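## Task

Place every stationery item inside the bin labelled E and keep all other objects on the table. No item may stick out over any bin's rim, every bin must end up resting flat on the table, and the result must hold without the robot supporting anything. When finished, release all items and move the grippers away.

## Robot and tools

ROBOT. Two six-joint UR20-type arms, left_arm and right_arm, each ending in a two-finger parallel gripper with a wrist camera (cam_left_wrist, cam_right_wrist, both 616x616 fisheye). Base positions in the scene frame: left_arm (+0.047, +0.715, 0) m, right_arm (-0.013, -0.687, 0) m. The arm names do not refer to image sides.

FRAMES. Scene frame: origin on the table surface midway between the bases, +z up, +x out across the table, left_arm on the +y side. Each gripper also has its own axes: fingers point along its +z, close and open along its x. The reported end_effector_position is the point between the finger pads; fingertips extend 17.5 mm past it. A flat block projects about 9 cm toward the gripper's -y and rotates with it, so watch its clearance. Printed positions can be somewhat off, more so at long reach.

THE 18-NUMBER ROW. Both motion tools take one row covering both arms: left_arm dx, dy, dz, rx, ry, rz, then left gripper position, force_limit, speed; then the same nine for right_arm. All values are plain numbers in [-1, 1]. The first six of each arm are an offset, not a pose: expressed in that gripper's own axes, measured from the gripper's pose in the most recent result that showed it (before any such result in a scene, or for later calls inside one reply, from where the robot stands when the action begins). Scale: 1.0 equals 0.6 m of translation or 180 degrees; rx, ry, rz form a single rotation vector. All-zero offsets are not a pause: they pull the arm back to the reference pose.
Gripper numbers are absolute settings. position: +1 fully open (50 mm), about -0.65 pads meet, -1 to grip (closes until blocked). force_limit: -1 about 20 N per pad, 0 about 102 N, +1 about 185 N (actual may exceed by ~17%). speed: -1 about 20 mm/s, 0 about 85, +1 about 150. Changes to force or speed only apply after the position number changes by 0.01 or more. To leave a gripper untouched, repeat its previous three numbers; a 0 is a real command.

TOOLS.
execute_actions: {"actions": [...], "pictures": bool}. The list holds nothing (just report the state, with pictures), one action {"rows": [[18 numbers], ...], "steps": n} with 1 to 15 rows and 6 to 15 steps of 1/30 s (default 15; the final row repeats to fill; every row is counted from the same reference pose), or one wait {"steps": n} up to 300, counted from the previous result and including your reply time. The final 6 steps of an action run after its result is reported, while you compose the next reply.
move: {"target": [18 numbers], "speed": m/s 0.002 to 0.5 (default 0.25, rotation capped at twice that in rad/s), "stop_force": N 14 to 160, optional}. Drives each gripper on a straight line toward its offset target; paths finish together, lasting 0.5 to 10 s. With stop_force, an arm halts when its wrist sensor feels that much extra push against its direction of travel, then backs off two steps and holds. Use it only at slow speed and only for non-rotating moves; omit it when lifting away from something the gripper presses on. It is rejected in the first 0.2 s of a scene.
wait: {"seconds": 0 to 10}, sends nothing new.
zoom_image: {"camera": one of the two names, "region": [x0, y0, x1, y1]} in image pixels, at most 504x504.
read_manual: {"section": "licences"}, text only.


RESULTS. The state line gives, per arm, gripper position (m), orientation as quat_wxyz, and linear/angular velocities in the scene frame. A move adds a "move:" line: done, off_target, moving, held, fault, or contact (stop_force triggered), plus limits such as paced (pose clipped) or held (some steps blocked), and each gripper's remaining distance. "pose unreachable" means the clearance check altered or blocked a command; HELD marks blocked steps. "Hand target" shows where the controller is currently steering. "Wrist force"/"Wrist torque" are in the gripper's axes, with offsets up to ~10 N and noise ~3.7 N, saturating near 200 N. object_status: 0 moving, 1 blocked while opening, 2 blocked while closing (a grip), 3 reached the command or pads met (usually nothing held). Opening in mm is roughly (250 - position_measured) x 0.202. MOTOR HOT appears from 70 °C; at 85 °C the arm is braked.

MOTION NOTES. Each control step clips the commanded pose to within 100 mm and 16 degrees of the measured one, so large offsets may need several calls; check the reported pose afterwards. Commands lag about 0.17 s. Position is favoured over orientation when both cannot be met.

AVOID. Contact torque at a joint limit or any outside force reaching 150 N stops that arm for 10 s. Arms are stiff: aiming even slightly into a firm surface can fault, and faster contact hits harder. Do not let the arms collide or press on each other. Never push, drop or knock items or bins off the table; do not tip bins. Lower objects gently into bins rather than dropping them, check that nothing overhangs a rim, then open and retract.

Each tool is called after "Request:" as name(argument=value, ...) on one line, values as JSON.

## Session

Request:
execute_actions(actions=[])

Scene clock: 0.00 s of 4800.00 s.
left_arm: end_effector_position=(+0.7664, +0.7215, +0.3732) position_measured=3 object_status=3 end_effector_quat_wxyz=(-0.446, -0.324, +0.828, -0.101) end_effector_velocity=(-0.000, -0.001, -0.001) end_effector_angular_velocity=(+0.001, +0.001, -0.002) | right_arm: end_effector_position=(+0.4048, -1.0376, +0.3740) position_measured=3 object_status=3 end_effector_quat_wxyz=(+0.467, +0.614, -0.472, -0.427) end_effector_velocity=(+0.000, +0.000, -0.000) end_effector_angular_velocity=(-0.000, -0.000, -0.000)
Joint positions: left_arm=[-0.089 -1.329  1.865 -1.254 -2.056 -2.108] | right_arm=[ 2.894 -1.782 -2.034 -2.259  1.282  2.996]
Joint velocities: left_arm=[-0.001  0.     0.001 -0.     0.001 -0.   ] | right_arm=[-0. -0.  0.  0.  0.  0.]
Wrist force (N, on the end effector, along its own x y z axes, offset not removed): no reading
Wrist torque (N m, same axes, about the end effector's origin, offset not removed): no reading
Hand target (left_arm): +0.766, +0.722, +0.373; -0.446, -0.324, +0.828, -0.101
Hand target (right_arm): +0.405, -1.038, +0.374; +0.467, +0.614, -0.472, -0.427

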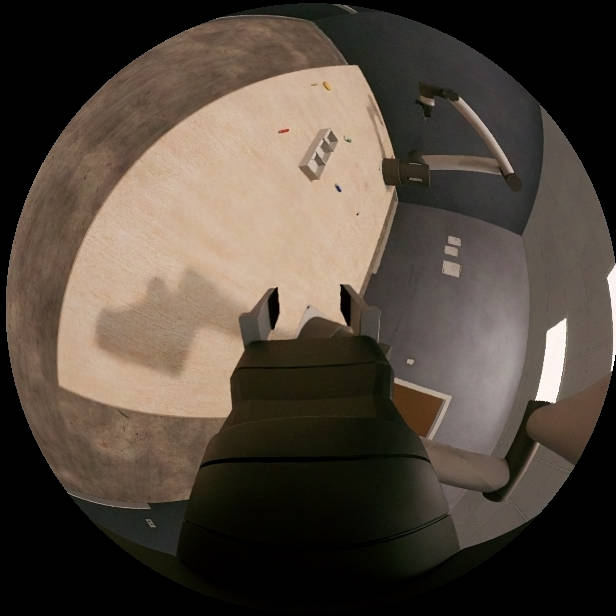

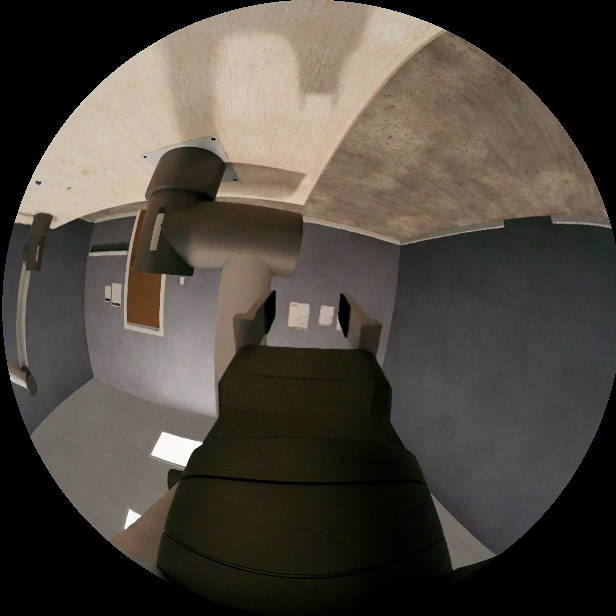

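Request:
zoom_image(camera="cam_left_wrist", region=[260, 60, 420, 230])

Region (260, 60, 420, 230) of cam_left_wrist's 616x616 image, scaled by 2.965, with more detail than that image has; it fills the left 474 columns of this view, and the rest is white.

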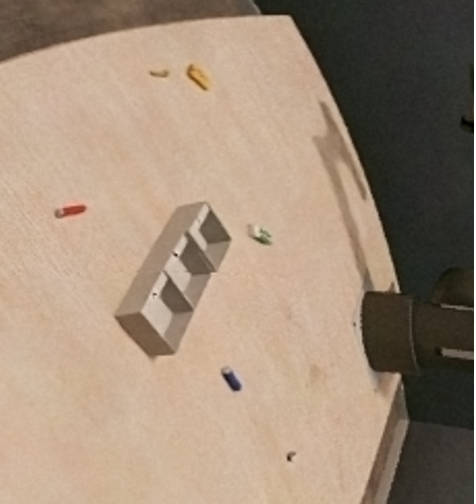

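Request:
move(target=[0.591,-0.248,0.545,-0.0683,-0.3014,0.2190,1,0,0, -0.745,-0.032,-0.478,0.3426,0.3132,-0.3463,1,0,0], speed=0.4)

Scene clock: 4.87 s of 4800.00 s.
left_arm: end_effector_position=(+0.5018, +0.3003, +0.4491) position_measured=3 object_status=3 end_effector_quat_wxyz=(+0.002, -0.001, +1.000, +0.001) end_effector_velocity=(-0.001, -0.002, +0.001) end_effector_angular_velocity=(+0.001, -0.003, -0.001) | right_arm: end_effector_position=(+0.6002, -0.5501, +0.4489) position_measured=3 object_status=3 end_effector_quat_wxyz=(+0.001, +1.000, -0.000, -0.000) end_effector_velocity=(+0.000, +0.002, +0.000) end_effector_angular_velocity=(+0.004, -0.001, +0.002)
Joint positions: left_arm=[-1.127 -1.902  2.252 -1.921 -1.566 -2.626] | right_arm=[ 3.523 -1.277 -2.229 -1.207  1.569  2.082]
Joint velocities: left_arm=[-0.004 -0.    -0.001  0.     0.003 -0.003] | right_arm=[ 0.    -0.001 -0.     0.004  0.003 -0.002]
Wrist force (N, on the end effector, along its own x y z axes, offset not removed): left_arm=[-0.4 -0.7 -4.7] | right_arm=[-3.7 2.4 -5.3]
Wrist torque (N m, same axes, about the end effector's origin, offset not removed): left_arm=[0.31 0.30 -0.19] | right_arm=[-0.27 0.66 0.24]
Hand target (left_arm): +0.502, +0.300, +0.449; +0.002, -0.001, +1.000, +0.001
Hand target (right_arm): +0.600, -0.550, +0.449; +0.001, +1.000, -0.000, -0.000
Off the commanded pose (left_arm): 0.002 m, 0 deg.
Off the commanded pose (right_arm): 0.001 m, 0 deg.
Kept back: nothing.
move: done
camera_calibration (this result's frames):
cam_left_wrist: T_world_to_cam=[[-0.998732, 0.0400963, 0.0304568, 0.471144], [0.0475749, 0.949551, 0.309982, -0.449921], [-0.0164912, 0.311038, -0.950254, 0.494936], [0, 0, 0, 1]] pos_world=[0.500113, 0.254389, 0.595433]
cam_right_wrist: T_world_to_cam=[[0.998427, 0.0494984, 0.0263236, -0.591798], [0.0397069, -0.955819, 0.291261, -0.67714], [0.0395776, -0.289758, -0.956281, 0.391826], [0, 0, 0, 1]] pos_world=[0.602247, -0.504396, 0.587499]

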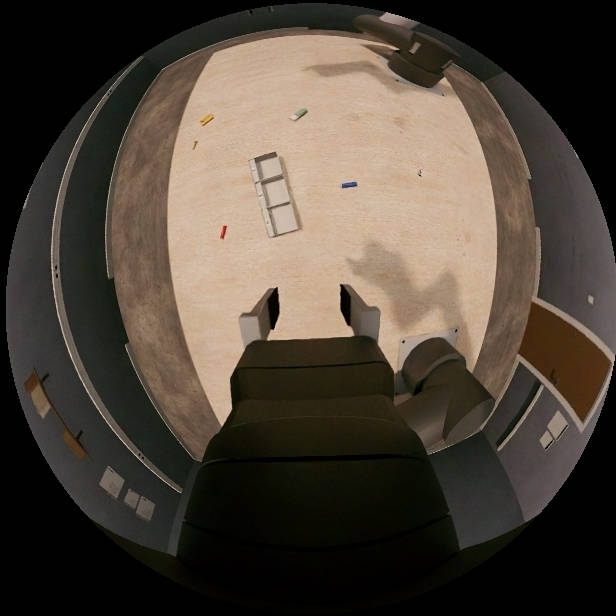

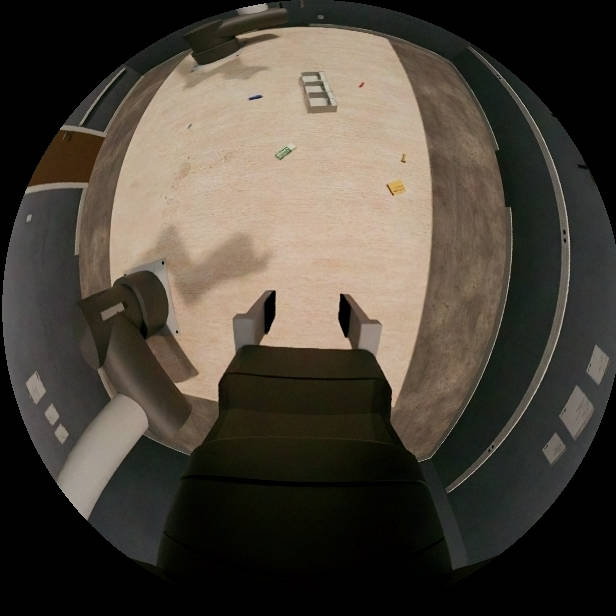

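Request:
zoom_image(camera="cam_left_wrist", region=[180, 95, 320, 250])

Request:
zoom_image(camera="cam_left_wrist", region=[330, 150, 440, 210])

Request:
zoom_image(camera="cam_right_wrist", region=[260, 130, 420, 210])

Region (180, 95, 320, 250) of cam_left_wrist's 616x616 image, scaled by 3.252, with more detail than that image has; it fills the left 455 columns of this view, and the rest is white.

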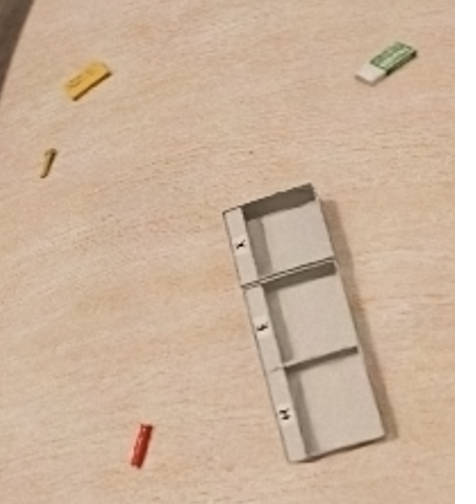

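Region (330, 150, 440, 210) of cam_left_wrist's 616x616 image, scaled by 4.582, with more detail than that image has; it fills the top 275 rows of this view, and the rest is white.

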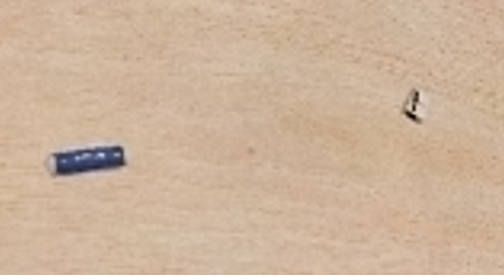

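Region (260, 130, 420, 210) of cam_right_wrist's 616x616 image, scaled by 3.150, with more detail than that image has.

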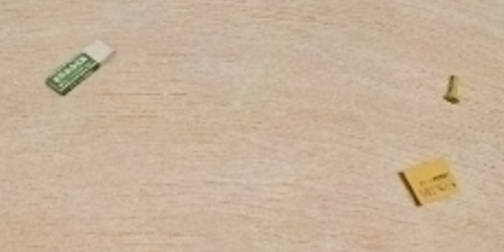

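Request:
zoom_image(camera="cam_left_wrist", region=[245, 150, 305, 240])

Request:
zoom_image(camera="cam_left_wrist", region=[208, 218, 238, 248])

Request:
zoom_image(camera="cam_left_wrist", region=[334, 170, 364, 200])

Request:
zoom_image(camera="cam_left_wrist", region=[405, 158, 435, 188])

Region (245, 150, 305, 240) of cam_left_wrist's 616x616 image, scaled by 5.600, with more detail than that image has.

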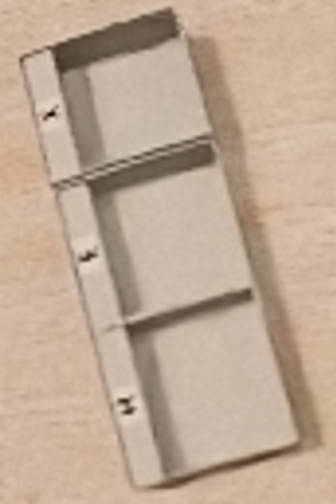

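Region (208, 218, 238, 248) of cam_left_wrist's 616x616 image, scaled by 16.800, with more detail than that image has.

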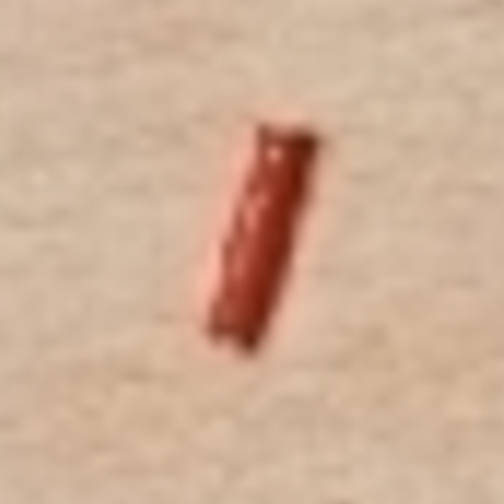

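Region (334, 170, 364, 200) of cam_left_wrist's 616x616 image, scaled by 16.800, with more detail than that image has.

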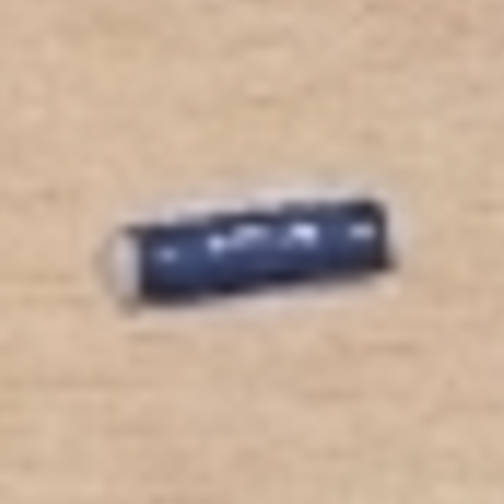

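Region (405, 158, 435, 188) of cam_left_wrist's 616x616 image, scaled by 16.800, with more detail than that image has.

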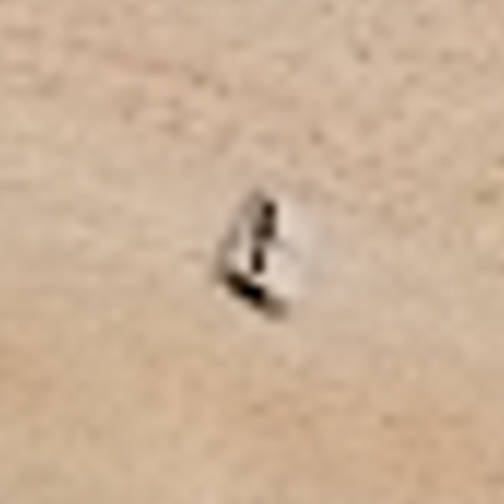

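Request:
move(target=[0.645,-0.492,0.532,0,0,0,1,0,0, -0.147,-0.587,0.532,0,0,0.25,1,0,0], speed=0.4)

Scene clock: 9.07 s of 4800.00 s.
left_arm: end_effector_position=(+0.1175, +0.0050, +0.1292) position_measured=3 object_status=3 end_effector_quat_wxyz=(+0.004, -0.001, +1.000, +0.001) end_effector_velocity=(-0.001, -0.001, -0.000) end_effector_angular_velocity=(-0.001, -0.001, -0.000) | right_arm: end_effector_position=(+0.5131, -0.1986, +0.1300) position_measured=3 object_status=3 end_effector_quat_wxyz=(+0.001, +0.924, -0.383, +0.001) end_effector_velocity=(+0.000, +0.001, -0.000) end_effector_angular_velocity=(+0.000, -0.001, -0.002)
Joint positions: left_arm=[-1.841 -1.453  2.445 -2.561 -1.564 -3.341] | right_arm=[ 4.056 -1.693 -2.439 -0.582  1.569  3.399]
Joint velocities: left_arm=[-0.002  0.001 -0.    -0.002  0.001 -0.001] | right_arm=[ 0.001 -0.001  0.     0.002 -0.001  0.003]
Wrist force (N, on the end effector, along its own x y z axes, offset not removed): left_arm=[-0.7 0.0 -5.0] | right_arm=[6.6 1.1 -7.6]
Wrist torque (N m, same axes, about the end effector's origin, offset not removed): left_arm=[0.37 0.25 -0.20] | right_arm=[-0.75 -1.28 0.05]
Hand target (left_arm): +0.117, +0.005, +0.129; +0.004, -0.001, +1.000, +0.001
Hand target (right_arm): +0.513, -0.199, +0.130; +0.001, +0.924, -0.383, +0.001
Off the commanded pose (left_arm): 0.002 m, 0 deg.
Off the commanded pose (right_arm): 0.001 m, 0 deg.
Kept back: nothing.
move: done
camera_calibration (this result's frames):
cam_left_wrist: T_world_to_cam=[[-0.998823, 0.0401095, 0.0272901, 0.109265], [0.0465948, 0.949773, 0.309451, -0.0519126], [-0.0135075, 0.310358, -0.950524, 0.27611], [0, 0, 0, 1]] pos_world=[0.115285, -0.0407703, 0.275531]
cam_right_wrist: T_world_to_cam=[[0.74101, -0.670865, 0.0290581, -0.525177], [-0.648386, -0.703586, 0.290796, 0.158349], [-0.17464, -0.234324, -0.956344, 0.313079], [0, 0, 0, 1]] pos_world=[0.546509, -0.167549, 0.268624]

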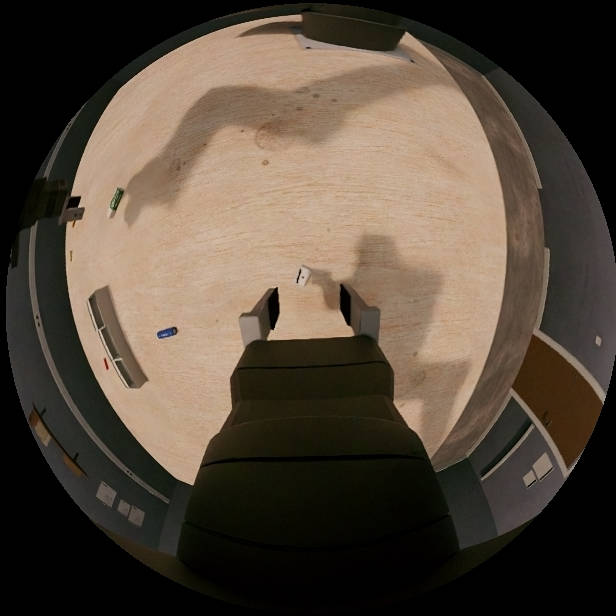

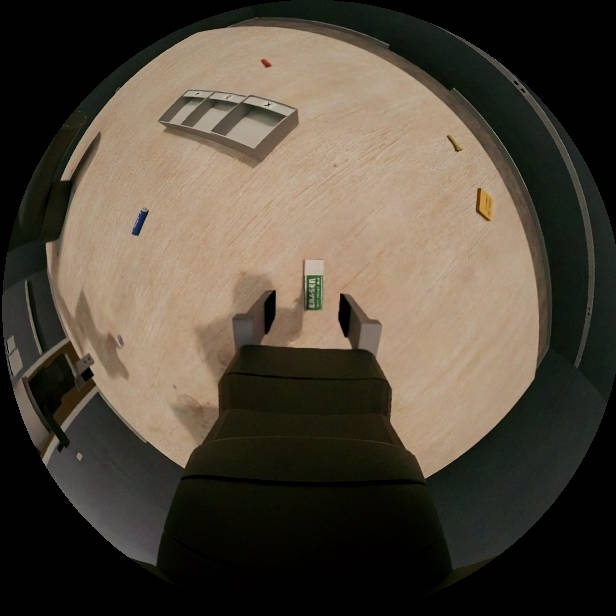

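Request:
zoom_image(camera="cam_left_wrist", region=[260, 250, 360, 330])

Request:
zoom_image(camera="cam_right_wrist", region=[260, 250, 360, 340])

Request:
zoom_image(camera="cam_right_wrist", region=[120, 50, 310, 240])

Request:
zoom_image(camera="cam_left_wrist", region=[145, 315, 190, 350])

Region (260, 250, 360, 330) of cam_left_wrist's 616x616 image, scaled by 5.040, with more detail than that image has; it fills the top 403 rows of this view, and the rest is white.

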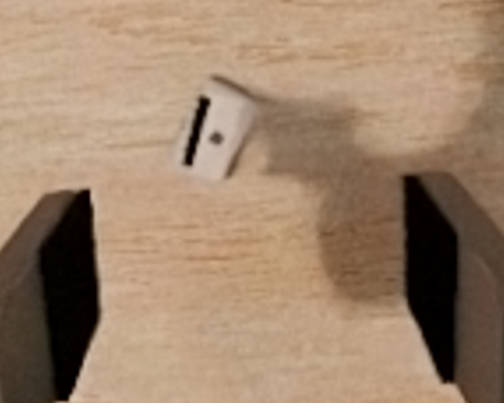

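Region (260, 250, 360, 340) of cam_right_wrist's 616x616 image, scaled by 5.040, with more detail than that image has; it fills the top 454 rows of this view, and the rest is white.

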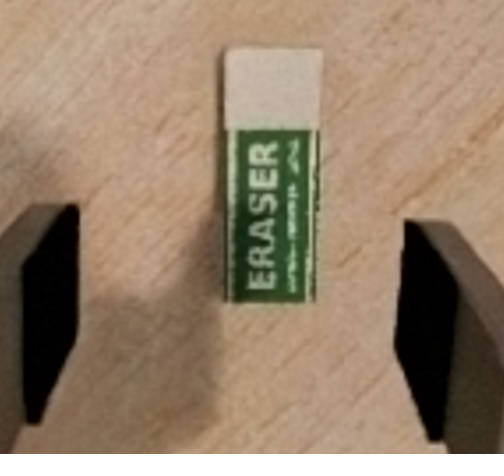

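Region (120, 50, 310, 240) of cam_right_wrist's 616x616 image, scaled by 2.653, with more detail than that image has.

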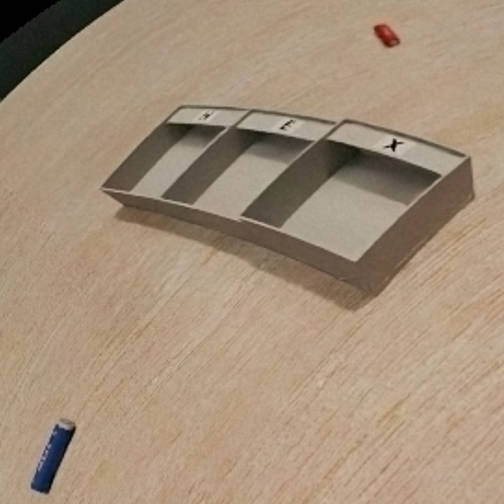

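Region (145, 315, 190, 350) of cam_left_wrist's 616x616 image, scaled by 11.200, with more detail than that image has.

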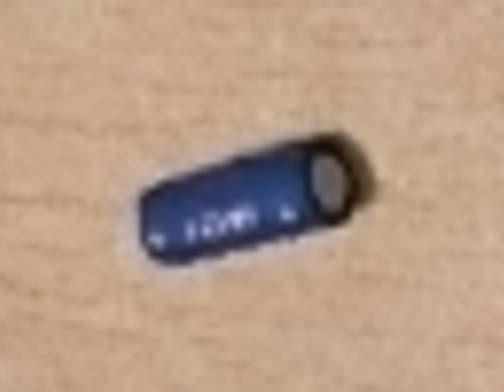

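Request:
move(target=[-0.013,-0.0058,0.148,0,0,0.097,1,0,0, 0.010,0.002,0.150,0,0,0,1,0,0], speed=0.2)

Scene clock: 11.83 s of 4800.00 s.
left_arm: end_effector_position=(+0.1257, +0.0016, +0.0407) position_measured=3 object_status=3 end_effector_quat_wxyz=(+0.003, +0.151, +0.989, +0.001) end_effector_velocity=(+0.000, -0.001, -0.001) end_effector_angular_velocity=(-0.003, +0.001, -0.005) | right_arm: end_effector_position=(+0.5165, -0.2037, +0.0402) position_measured=3 object_status=3 end_effector_quat_wxyz=(+0.001, +0.924, -0.383, +0.001) end_effector_velocity=(+0.000, +0.000, -0.002) end_effector_angular_velocity=(+0.001, -0.000, +0.001)
Joint positions: left_arm=[-1.817 -1.302  2.482 -2.748 -1.564 -3.012] | right_arm=[ 4.047 -1.839 -2.486 -0.389  1.569  3.391]
Joint velocities: left_arm=[ 0.001  0.002 -0.    -0.005 -0.001  0.007] | right_arm=[-0.    -0.003 -0.001  0.005 -0.    -0.002]
Wrist force (N, on the end effector, along its own x y z axes, offset not removed): left_arm=[-1.0 -0.8 -5.0] | right_arm=[0.8 3.8 -11.1]
Wrist torque (N m, same axes, about the end effector's origin, offset not removed): left_arm=[0.24 0.42 -0.24] | right_arm=[-0.22 -0.28 0.39]
Hand target (left_arm): +0.126, +0.002, +0.041; +0.003, +0.151, +0.989, +0.001
Hand target (right_arm): +0.517, -0.204, +0.040; +0.001, +0.924, -0.383, +0.001
Off the commanded pose (left_arm): 0.000 m, 0 deg.
Off the commanded pose (right_arm): 0.000 m, 0 deg.
Kept back: nothing.
move: done
camera_calibration (this result's frames):
cam_left_wrist: T_world_to_cam=[[-0.940937, 0.337404, 0.0282164, 0.112223], [0.329011, 0.891486, 0.311455, -0.0571283], [0.0799316, 0.302343, -0.949842, 0.181473], [0, 0, 0, 1]] pos_world=[0.109886, -0.0418026, 0.186997]
cam_right_wrist: T_world_to_cam=[[0.741009, -0.670865, 0.0290911, -0.528606], [-0.648385, -0.703566, 0.290846, 0.183086], [-0.174651, -0.234382, -0.956327, 0.226685], [0, 0, 0, 1]] pos_world=[0.550003, -0.172679, 0.178913]

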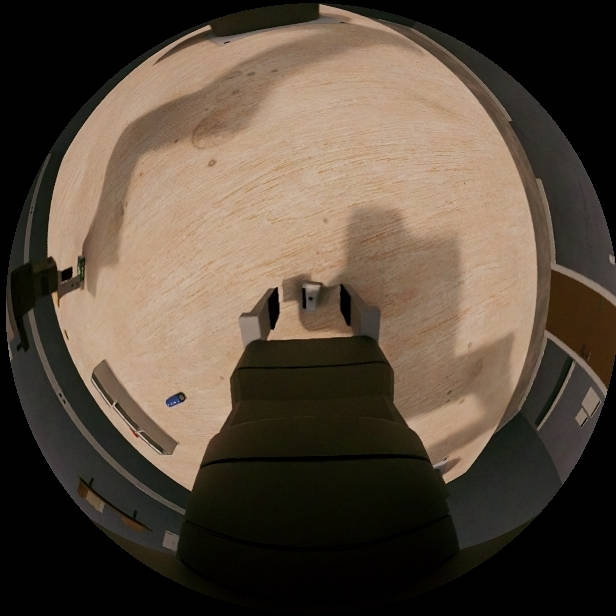

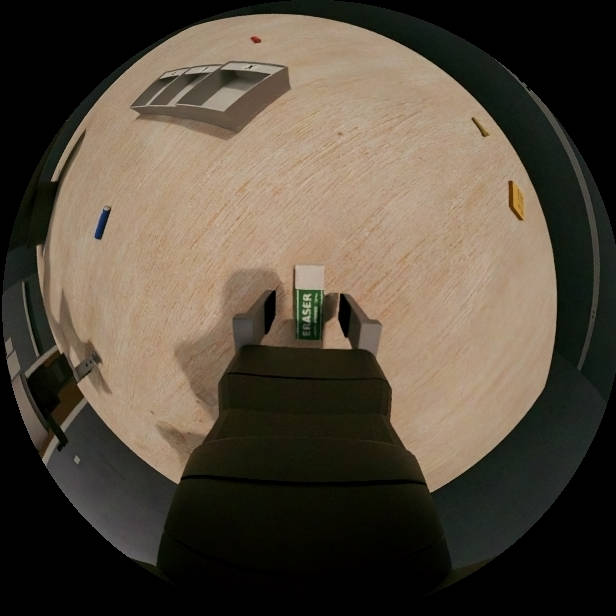

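Request:
zoom_image(camera="cam_left_wrist", region=[260, 260, 360, 340])

Request:
zoom_image(camera="cam_right_wrist", region=[260, 255, 360, 350])

Region (260, 260, 360, 340) of cam_left_wrist's 616x616 image, scaled by 5.040, with more detail than that image has; it fills the top 403 rows of this view, and the rest is white.

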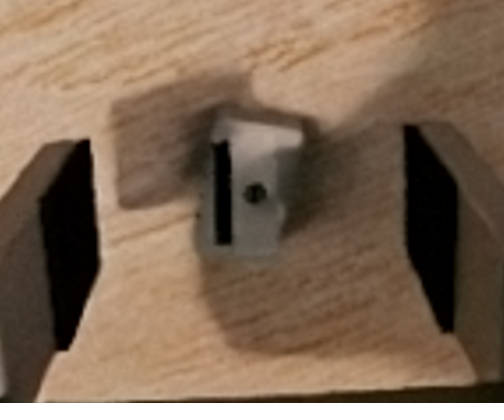

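Region (260, 255, 360, 350) of cam_right_wrist's 616x616 image, scaled by 5.040, with more detail than that image has; it fills the top 479 rows of this view, and the rest is white.

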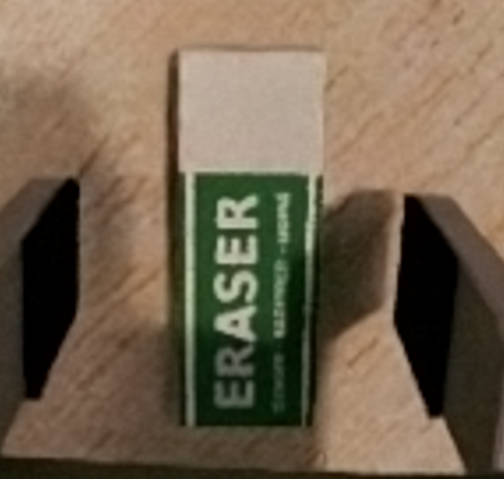

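Request:
move(target=[0,0,0.031,0,0,0,1,0,0, 0.002,0,0.03,0,0,0,1,0,0], speed=0.008, stop_force=15)

Scene clock: 15.00 s of 4800.00 s.
left_arm: end_effector_position=(+0.1257, +0.0016, +0.0223) position_measured=3 object_status=3 end_effector_quat_wxyz=(+0.003, +0.151, +0.989, +0.001) end_effector_velocity=(+0.001, -0.000, -0.001) end_effector_angular_velocity=(-0.000, -0.000, +0.001) | right_arm: end_effector_position=(+0.5174, -0.2046, +0.0224) position_measured=3 object_status=3 end_effector_quat_wxyz=(+0.001, +0.924, -0.383, +0.001) end_effector_velocity=(+0.000, +0.001, -0.001) end_effector_angular_velocity=(+0.002, -0.001, +0.001)
Joint positions: left_arm=[-1.817 -1.269  2.489 -2.788 -1.564 -3.012] | right_arm=[ 4.046 -1.871 -2.493 -0.351  1.569  3.389]
Joint velocities: left_arm=[ 0.001  0.002  0.    -0.003  0.    -0.001] | right_arm=[-0.    -0.002  0.     0.003  0.    -0.001]
Wrist force (N, on the end effector, along its own x y z axes, offset not removed): left_arm=[-2.7 -3.0 -5.5] | right_arm=[-3.3 1.7 -3.3]
Wrist torque (N m, same axes, about the end effector's origin, offset not removed): left_arm=[-0.15 0.70 -0.16] | right_arm=[-0.32 0.60 0.48]
Hand target (left_arm): +0.126, +0.002, +0.022; +0.003, +0.151, +0.989, +0.001
Hand target (right_arm): +0.517, -0.205, +0.022; +0.001, +0.924, -0.383, +0.001
Off the commanded pose (left_arm): 0.000 m, 0 deg.
Off the commanded pose (right_arm): 0.000 m, 0 deg.
Kept back: nothing.
move: done
camera_calibration (this result's frames):
cam_left_wrist: T_world_to_cam=[[-0.940936, 0.337406, 0.0282195, 0.112833], [0.329014, 0.891481, 0.311465, -0.0514112], [0.0799332, 0.302354, -0.949838, 0.163932], [0, 0, 0, 1]] pos_world=[0.10998, -0.0418037, 0.168538]
cam_right_wrist: T_world_to_cam=[[0.741009, -0.670865, 0.0290725, -0.529291], [-0.648377, -0.703565, 0.290865, 0.18824], [-0.174677, -0.234384, -0.956322, 0.209558], [0, 0, 0, 1]] pos_world=[0.550866, -0.173527, 0.16104]

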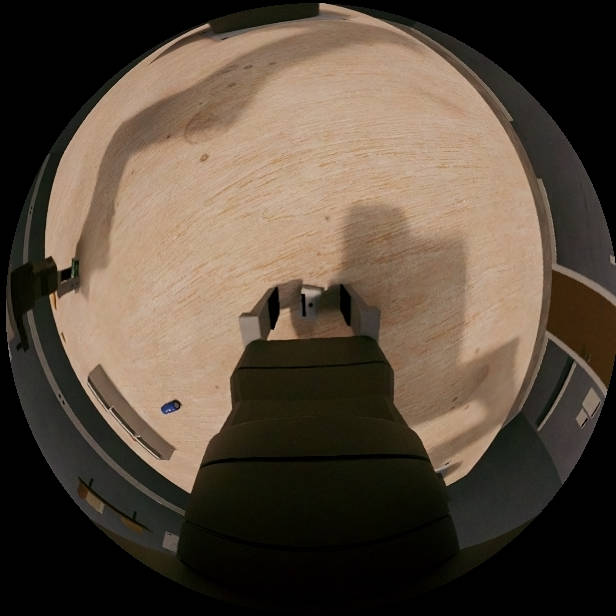

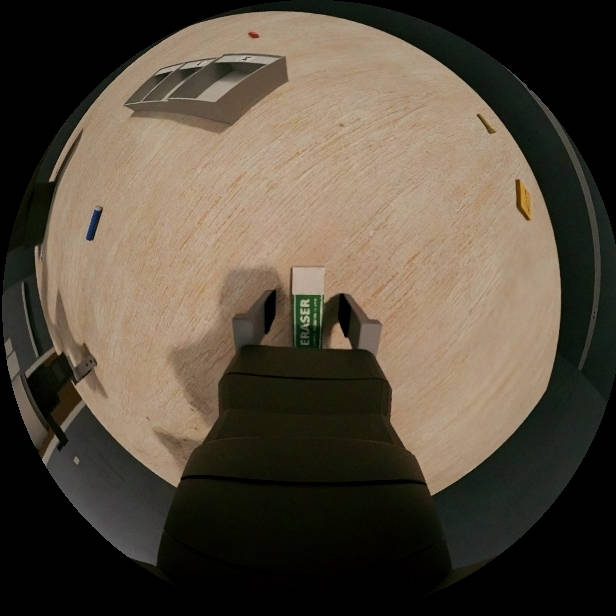

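Request:
move(target=[0,0,0.025,0,0,0,1,0,0, 0,0,0.025,0,0,0,1,0,0], speed=0.004, stop_force=15)

Scene clock: 17.13 s of 4800.00 s.
left_arm: end_effector_position=(+0.1258, +0.0014, +0.0161) position_measured=3 object_status=3 end_effector_quat_wxyz=(+0.003, +0.151, +0.989, +0.001) end_effector_velocity=(+0.001, +0.001, -0.001) end_effector_angular_velocity=(+0.004, -0.001, +0.001) | right_arm: end_effector_position=(+0.5174, -0.2046, +0.0171) position_measured=3 object_status=3 end_effector_quat_wxyz=(+0.001, +0.924, -0.383, +0.001) end_effector_velocity=(-0.000, -0.000, +0.000) end_effector_angular_velocity=(+0.000, +0.001, +0.000)
Joint positions: left_arm=[-1.817 -1.258  2.491 -2.802 -1.564 -3.012] | right_arm=[ 4.045 -1.88  -2.495 -0.339  1.569  3.389]
Joint velocities: left_arm=[ 0.001  0.    -0.     0.004  0.    -0.   ] | right_arm=[-0.     0.001  0.    -0.001  0.001 -0.   ]
Wrist force (N, on the end effector, along its own x y z axes, offset not removed): left_arm=[-0.3 -7.0 -38.4] | right_arm=[-4.4 -6.1 -39.0]
Wrist torque (N m, same axes, about the end effector's origin, offset not removed): left_arm=[0.27 1.44 -0.44] | right_arm=[-1.08 -0.34 0.44]
Hand target (left_arm): +0.126, +0.002, +0.016; +0.003, +0.151, +0.989, +0.001
Hand target (right_arm): +0.517, -0.205, +0.017; +0.001, +0.924, -0.383, +0.001
Off the commanded pose (left_arm): 0.009 m, 0 deg.
Off the commanded pose (right_arm): 0.010 m, 0 deg.
Kept back: nothing.
move: contact (left_arm, right_arm)
camera_calibration (this result's frames):
cam_left_wrist: T_world_to_cam=[[-0.940956, 0.337356, 0.0281637, 0.113073], [0.328975, 0.891601, 0.311164, -0.0493599], [0.0798623, 0.302056, -0.949939, 0.158088], [0, 0, 0, 1]] pos_world=[0.11001, -0.041888, 0.162348]
cam_right_wrist: T_world_to_cam=[[0.741012, -0.670861, 0.0291077, -0.529167], [-0.648365, -0.70354, 0.290954, 0.189742], [-0.174711, -0.234473, -0.956294, 0.20452], [0, 0, 0, 1]] pos_world=[0.550873, -0.173552, 0.155778]

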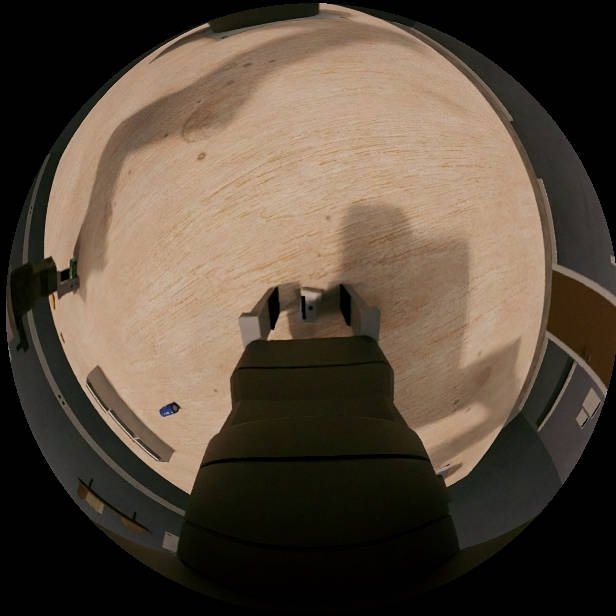

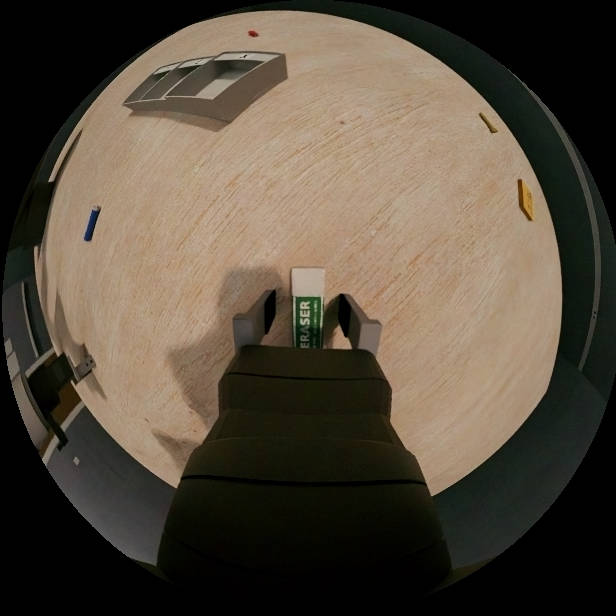

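Request:
execute_actions(actions=[{"rows":[[0,0,-0.004,0,0,0,1,0,0,0,0,-0.004,0,0,0,1,0,0],[0,0,-0.004,0,0,0,1,0,0,0,0,-0.004,0,0,0,1,0,0],[0,0,-0.004,0,0,0,1,0,0,0,0,-0.004,0,0,0,1,0,0],[0,0,-0.004,0,0,0,1,0,0,0,0,-0.004,0,0,0,1,0,0],[0,0,-0.004,0,0,0,1,0,0,0,0,-0.004,0,0,0,1,0,0],[0,0,-0.004,0,0,0,1,0,0,0,0,-0.004,0,0,0,1,0,0],[0,0,-0.004,0,0,0,-1,-0.6,0,0,0,-0.004,0,0,0,-1,-0.6,0]],"steps":15}])

Request:
execute_actions(actions=[{"steps":15}])

Scene clock: 17.90 s of 4800.00 s.
left_arm: end_effector_position=(+0.1258, +0.0016, +0.0182) position_measured=32 object_status=0 end_effector_quat_wxyz=(+0.003, +0.151, +0.989, +0.001) end_effector_velocity=(-0.000, -0.001, +0.002) end_effector_angular_velocity=(-0.001, -0.001, -0.001) | right_arm: end_effector_position=(+0.5174, -0.2047, +0.0193) position_measured=32 object_status=0 end_effector_quat_wxyz=(+0.001, +0.924, -0.383, +0.001) end_effector_velocity=(+0.000, +0.001, +0.002) end_effector_angular_velocity=(+0.001, -0.001, +0.000)
Joint positions: left_arm=[-1.817 -1.262  2.491 -2.797 -1.564 -3.012] | right_arm=[ 4.045 -1.876 -2.494 -0.344  1.569  3.389]
Joint velocities: left_arm=[-0.    -0.002 -0.001  0.003  0.001  0.001] | right_arm=[-0.     0.003  0.001 -0.003 -0.    -0.   ]
Wrist force (N, on the end effector, along its own x y z axes, offset not removed): left_arm=[-2.7 -1.6 -4.4] | right_arm=[-5.6 3.9 -5.6]
Wrist torque (N m, same axes, about the end effector's origin, offset not removed): left_arm=[0.12 0.66 -0.11] | right_arm=[-0.01 1.08 0.25]
Steps of this call (steps 1 to 14: nothing new was sent; steps 15 to 23: the first 9 steps of this action). Readings (end_effector_position | what the end effector reports):
15: left_arm (+0.1258, +0.0016, +0.0161) | right_arm (+0.5174, -0.2046, +0.0172) | left_arm position_measured=3 object_status=3 | right_arm position_measured=3 object_status=3
16: left_arm (+0.1258, +0.0017, +0.0163) | right_arm (+0.5174, -0.2047, +0.0174) | left_arm position_measured=3 object_status=3 | right_arm position_measured=3 object_status=3
18: left_arm (+0.1258, +0.0017, +0.0173) | right_arm (+0.5173, -0.2048, +0.0184) | left_arm position_measured=3 object_status=3 | right_arm position_measured=3 object_status=3
22: left_arm (+0.1258, +0.0016, +0.0181) | right_arm (+0.5174, -0.2047, +0.0192) | left_arm position_measured=18 object_status=0 | right_arm position_measured=18 object_status=0
23: the state above

Scene clock: 18.40 s of 4800.00 s.
left_arm: end_effector_position=(+0.1258, +0.0015, +0.0184) position_measured=182 object_status=0 end_effector_quat_wxyz=(+0.003, +0.151, +0.989, +0.001) end_effector_velocity=(+0.000, +0.000, +0.001) end_effector_angular_velocity=(-0.001, +0.001, +0.001) | right_arm: end_effector_position=(+0.5174, -0.2046, +0.0195) position_measured=142 object_status=2 end_effector_quat_wxyz=(+0.001, +0.924, -0.383, +0.001) end_effector_velocity=(+0.000, +0.000, -0.000) end_effector_angular_velocity=(+0.001, -0.000, -0.000)
Joint positions: left_arm=[-1.817 -1.262  2.491 -2.797 -1.564 -3.012] | right_arm=[ 4.045 -1.876 -2.494 -0.345  1.569  3.389]
Joint velocities: left_arm=[ 0.    -0.001  0.     0.    -0.001 -0.001] | right_arm=[-0.    -0.     0.     0.001  0.     0.   ]
Wrist force (N, on the end effector, along its own x y z axes, offset not removed): left_arm=[-0.1 -1.9 -5.0] | right_arm=[3.5 3.9 -11.2]
Wrist torque (N m, same axes, about the end effector's origin, offset not removed): left_arm=[-0.04 0.19 -0.26] | right_arm=[-0.22 -0.72 0.04]
Hand target (left_arm): +0.126, +0.001, +0.018; +0.003, +0.151, +0.989, +0.001
Hand target (right_arm): +0.517, -0.205, +0.020; +0.001, +0.924, -0.383, +0.001
Off the commanded pose (left_arm): 0.000 m, 0 deg.
Off the commanded pose (right_arm): 0.000 m, 0 deg.
Kept back: nothing.
Steps of this call (steps 1 to 6: the last 6 steps of your previous action; steps 7 to 15: nothing new was sent). Readings (end_effector_position | what the end effector reports):
1: left_arm (+0.1258, +0.0016, +0.0183) | right_arm (+0.5174, -0.2047, +0.0194) | left_arm position_measured=46 object_status=0 | right_arm position_measured=46 object_status=0
2: left_arm (+0.1258, +0.0016, +0.0183) | right_arm (+0.5174, -0.2047, +0.0194) | left_arm position_measured=60 object_status=0 | right_arm position_measured=60 object_status=0
4: left_arm (+0.1258, +0.0015, +0.0184) | right_arm (+0.5174, -0.2047, +0.0194) | left_arm position_measured=88 object_status=0 | right_arm position_measured=88 object_status=0
8: left_arm (+0.1258, +0.0015, +0.0184) | right_arm (+0.5174, -0.2046, +0.0195) | left_arm position_measured=144 object_status=0 | right_arm position_measured=142 object_status=0
15: the state above

Request:
move(target=[-0.674,0.409,-0.219,0,0,-0.161,-1,-0.6,0, 0,0,-0.2,0,0,-0.314,-1,-0.6,0], speed=0.35)

Scene clock: 22.70 s of 4800.00 s.
left_arm: end_effector_position=(+0.5829, +0.1148, +0.1513) position_measured=182 object_status=2 end_effector_quat_wxyz=(+0.002, -0.101, +0.995, +0.001) end_effector_velocity=(+0.001, -0.000, -0.000) end_effector_angular_velocity=(+0.001, +0.001, -0.002) | right_arm: end_effector_position=(+0.5172, -0.2045, +0.1393) position_measured=142 object_status=2 end_effector_quat_wxyz=(+0.001, +0.995, +0.100, +0.000) end_effector_velocity=(+0.000, +0.000, +0.000) end_effector_angular_velocity=(+0.000, -0.000, +0.004)
Joint positions: left_arm=[-1.161 -1.388  2.31  -2.492 -1.566 -2.862] | right_arm=[ 4.012 -1.691 -2.418 -0.605  1.569  2.369]
Joint velocities: left_arm=[ 0.001  0.001 -0.001  0.001 -0.     0.003] | right_arm=[-0.     0.     0.    -0.    -0.    -0.004]
Wrist force (N, on the end effector, along its own x y z axes, offset not removed): left_arm=[-2.5 -0.2 -6.2] | right_arm=[0.5 5.2 -3.2]
Wrist torque (N m, same axes, about the end effector's origin, offset not removed): left_arm=[0.39 0.73 -0.19] | right_arm=[0.48 0.03 0.00]
Hand target (left_arm): +0.583, +0.115, +0.151; +0.002, -0.101, +0.995, +0.001
Hand target (right_arm): +0.517, -0.205, +0.139; +0.001, +0.995, +0.100, +0.000
Off the commanded pose (left_arm): 0.002 m, 0 deg.
Off the commanded pose (right_arm): 0.000 m, 0 deg.
Kept back: nothing.
move: done
camera_calibration (this result's frames):
cam_left_wrist: T_world_to_cam=[[-0.986568, -0.160594, 0.0299033, 0.58469], [-0.143677, 0.940168, 0.308935, -0.0726018], [-0.0777272, 0.300489, -0.950613, 0.307917], [0, 0, 0, 1]] pos_world=[0.590338, 0.0696296, 0.297655]
cam_right_wrist: T_world_to_cam=[[0.968439, 0.247807, 0.0267874, -0.46191], [0.229481, -0.92841, 0.292221, -0.346063], [0.0972842, -0.276851, -0.955976, 0.171944], [0, 0, 0, 1]] pos_world=[0.510019, -0.159221, 0.277874]

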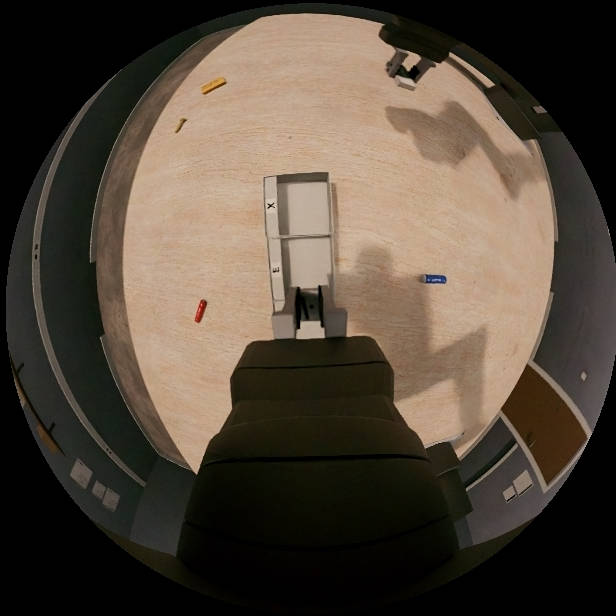

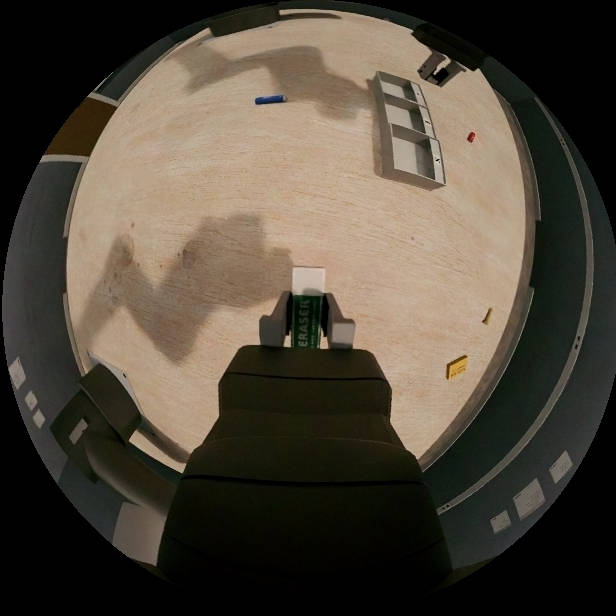

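Request:
zoom_image(camera="cam_left_wrist", region=[250, 160, 360, 340])

Request:
zoom_image(camera="cam_left_wrist", region=[180, 290, 220, 330])

Request:
zoom_image(camera="cam_right_wrist", region=[360, 60, 460, 200])

Region (250, 160, 360, 340) of cam_left_wrist's 616x616 image, scaled by 2.800, with more detail than that image has.

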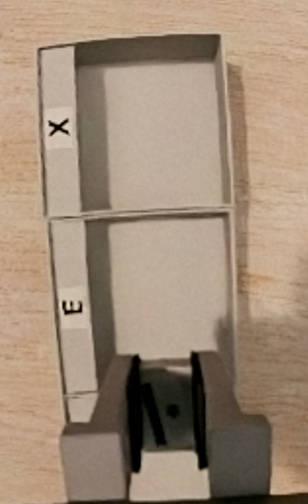

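Region (180, 290, 220, 330) of cam_left_wrist's 616x616 image, scaled by 12.600, with more detail than that image has.

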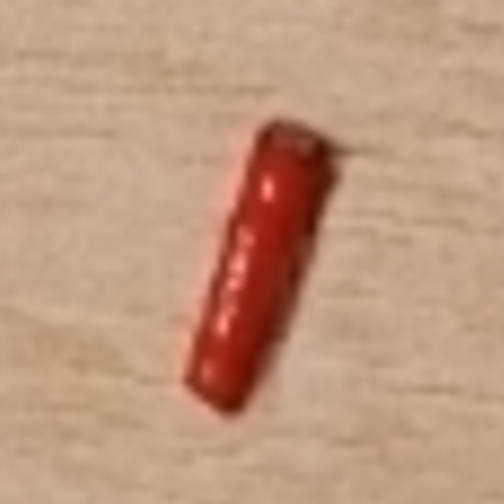

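Region (360, 60, 460, 200) of cam_right_wrist's 616x616 image, scaled by 3.600, with more detail than that image has; it fills the left 360 columns of this view, and the rest is white.

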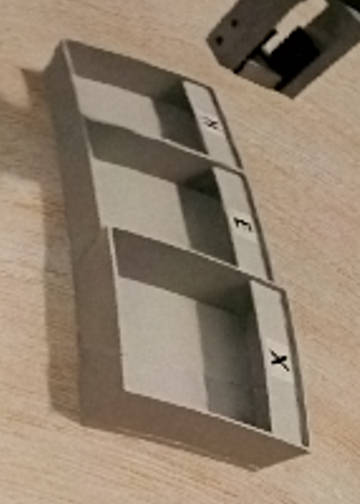

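Request:
move(target=[0.018,0.022,0.145,0,0,0,-1,-0.6,0, 0,0,0,0,0,0,-1,-0.6,0], speed=0.2)

Request:
zoom_image(camera="cam_left_wrist", region=[230, 190, 390, 345])

Scene clock: 25.00 s of 4800.00 s.
left_arm: end_effector_position=(+0.5700, +0.1255, +0.0645) position_measured=182 object_status=2 end_effector_quat_wxyz=(+0.002, -0.101, +0.995, +0.001) end_effector_velocity=(-0.000, -0.000, -0.001) end_effector_angular_velocity=(-0.000, -0.001, +0.000) | right_arm: end_effector_position=(+0.5172, -0.2045, +0.1393) position_measured=142 object_status=2 end_effector_quat_wxyz=(+0.001, +0.995, +0.100, +0.000) end_effector_velocity=(-0.000, -0.001, -0.000) end_effector_angular_velocity=(-0.002, -0.000, +0.000)
Joint positions: left_arm=[-1.17  -1.284  2.375 -2.662 -1.566 -2.871] | right_arm=[ 4.012 -1.691 -2.418 -0.605  1.569  2.369]
Joint velocities: left_arm=[-0.001  0.001  0.001 -0.003  0.001 -0.001] | right_arm=[-0.    -0.    -0.    -0.001 -0.001 -0.   ]
Wrist force (N, on the end effector, along its own x y z axes, offset not removed): left_arm=[-3.8 -2.3 -3.0] | right_arm=[-3.7 -2.6 -10.4]
Wrist torque (N m, same axes, about the end effector's origin, offset not removed): left_arm=[-0.04 0.93 -0.14] | right_arm=[-1.38 0.57 0.36]
Hand target (left_arm): +0.570, +0.126, +0.064; +0.002, -0.101, +0.995, +0.001
Hand target (right_arm): +0.517, -0.205, +0.139; +0.001, +0.995, +0.100, +0.000
Off the commanded pose (left_arm): 0.000 m, 0 deg.
Off the commanded pose (right_arm): 0.000 m, 0 deg.
Kept back: nothing.
move: done
camera_calibration (this result's frames):
cam_left_wrist: T_world_to_cam=[[-0.986566, -0.160595, 0.0299423, 0.576271], [-0.14367, 0.940186, 0.308883, -0.0577162], [-0.0777563, 0.300432, -0.950629, 0.221252], [0, 0, 0, 1]] pos_world=[0.577441, 0.080339, 0.210901]
cam_right_wrist: T_world_to_cam=[[0.968445, 0.247789, 0.0267491, -0.461913], [0.229475, -0.928412, 0.292221, -0.346075], [0.0972431, -0.276861, -0.955977, 0.171981], [0, 0, 0, 1]] pos_world=[0.510028, -0.159228, 0.277896]

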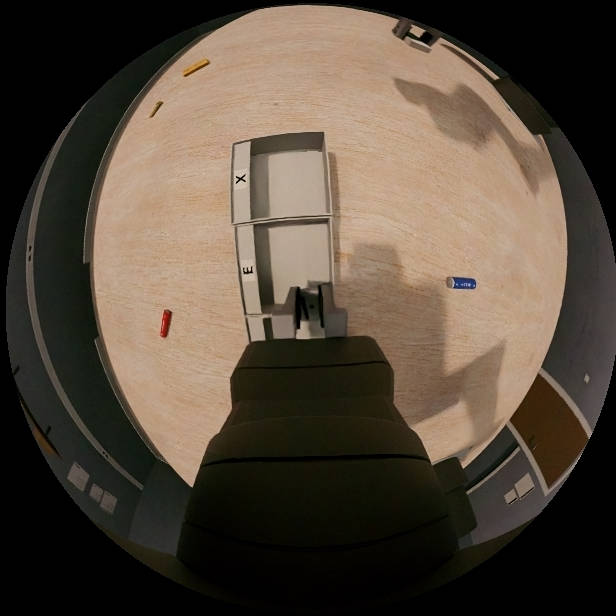

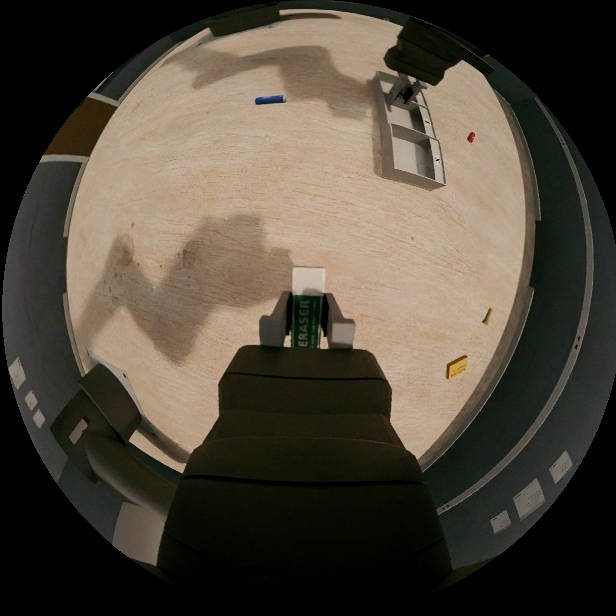

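Region (230, 190, 390, 345) of cam_left_wrist's 616x616 image, scaled by 3.150, with more detail than that image has; it fills the top 488 rows of this view, and the rest is white.

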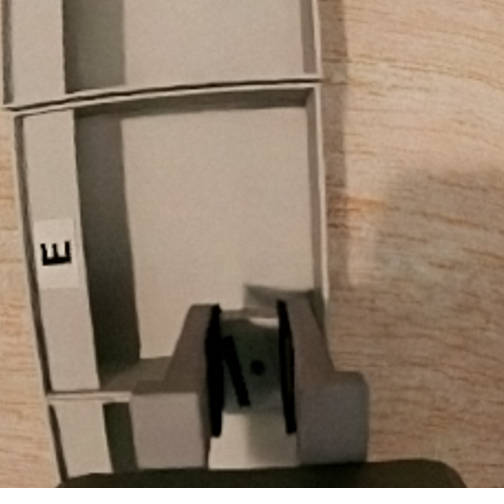

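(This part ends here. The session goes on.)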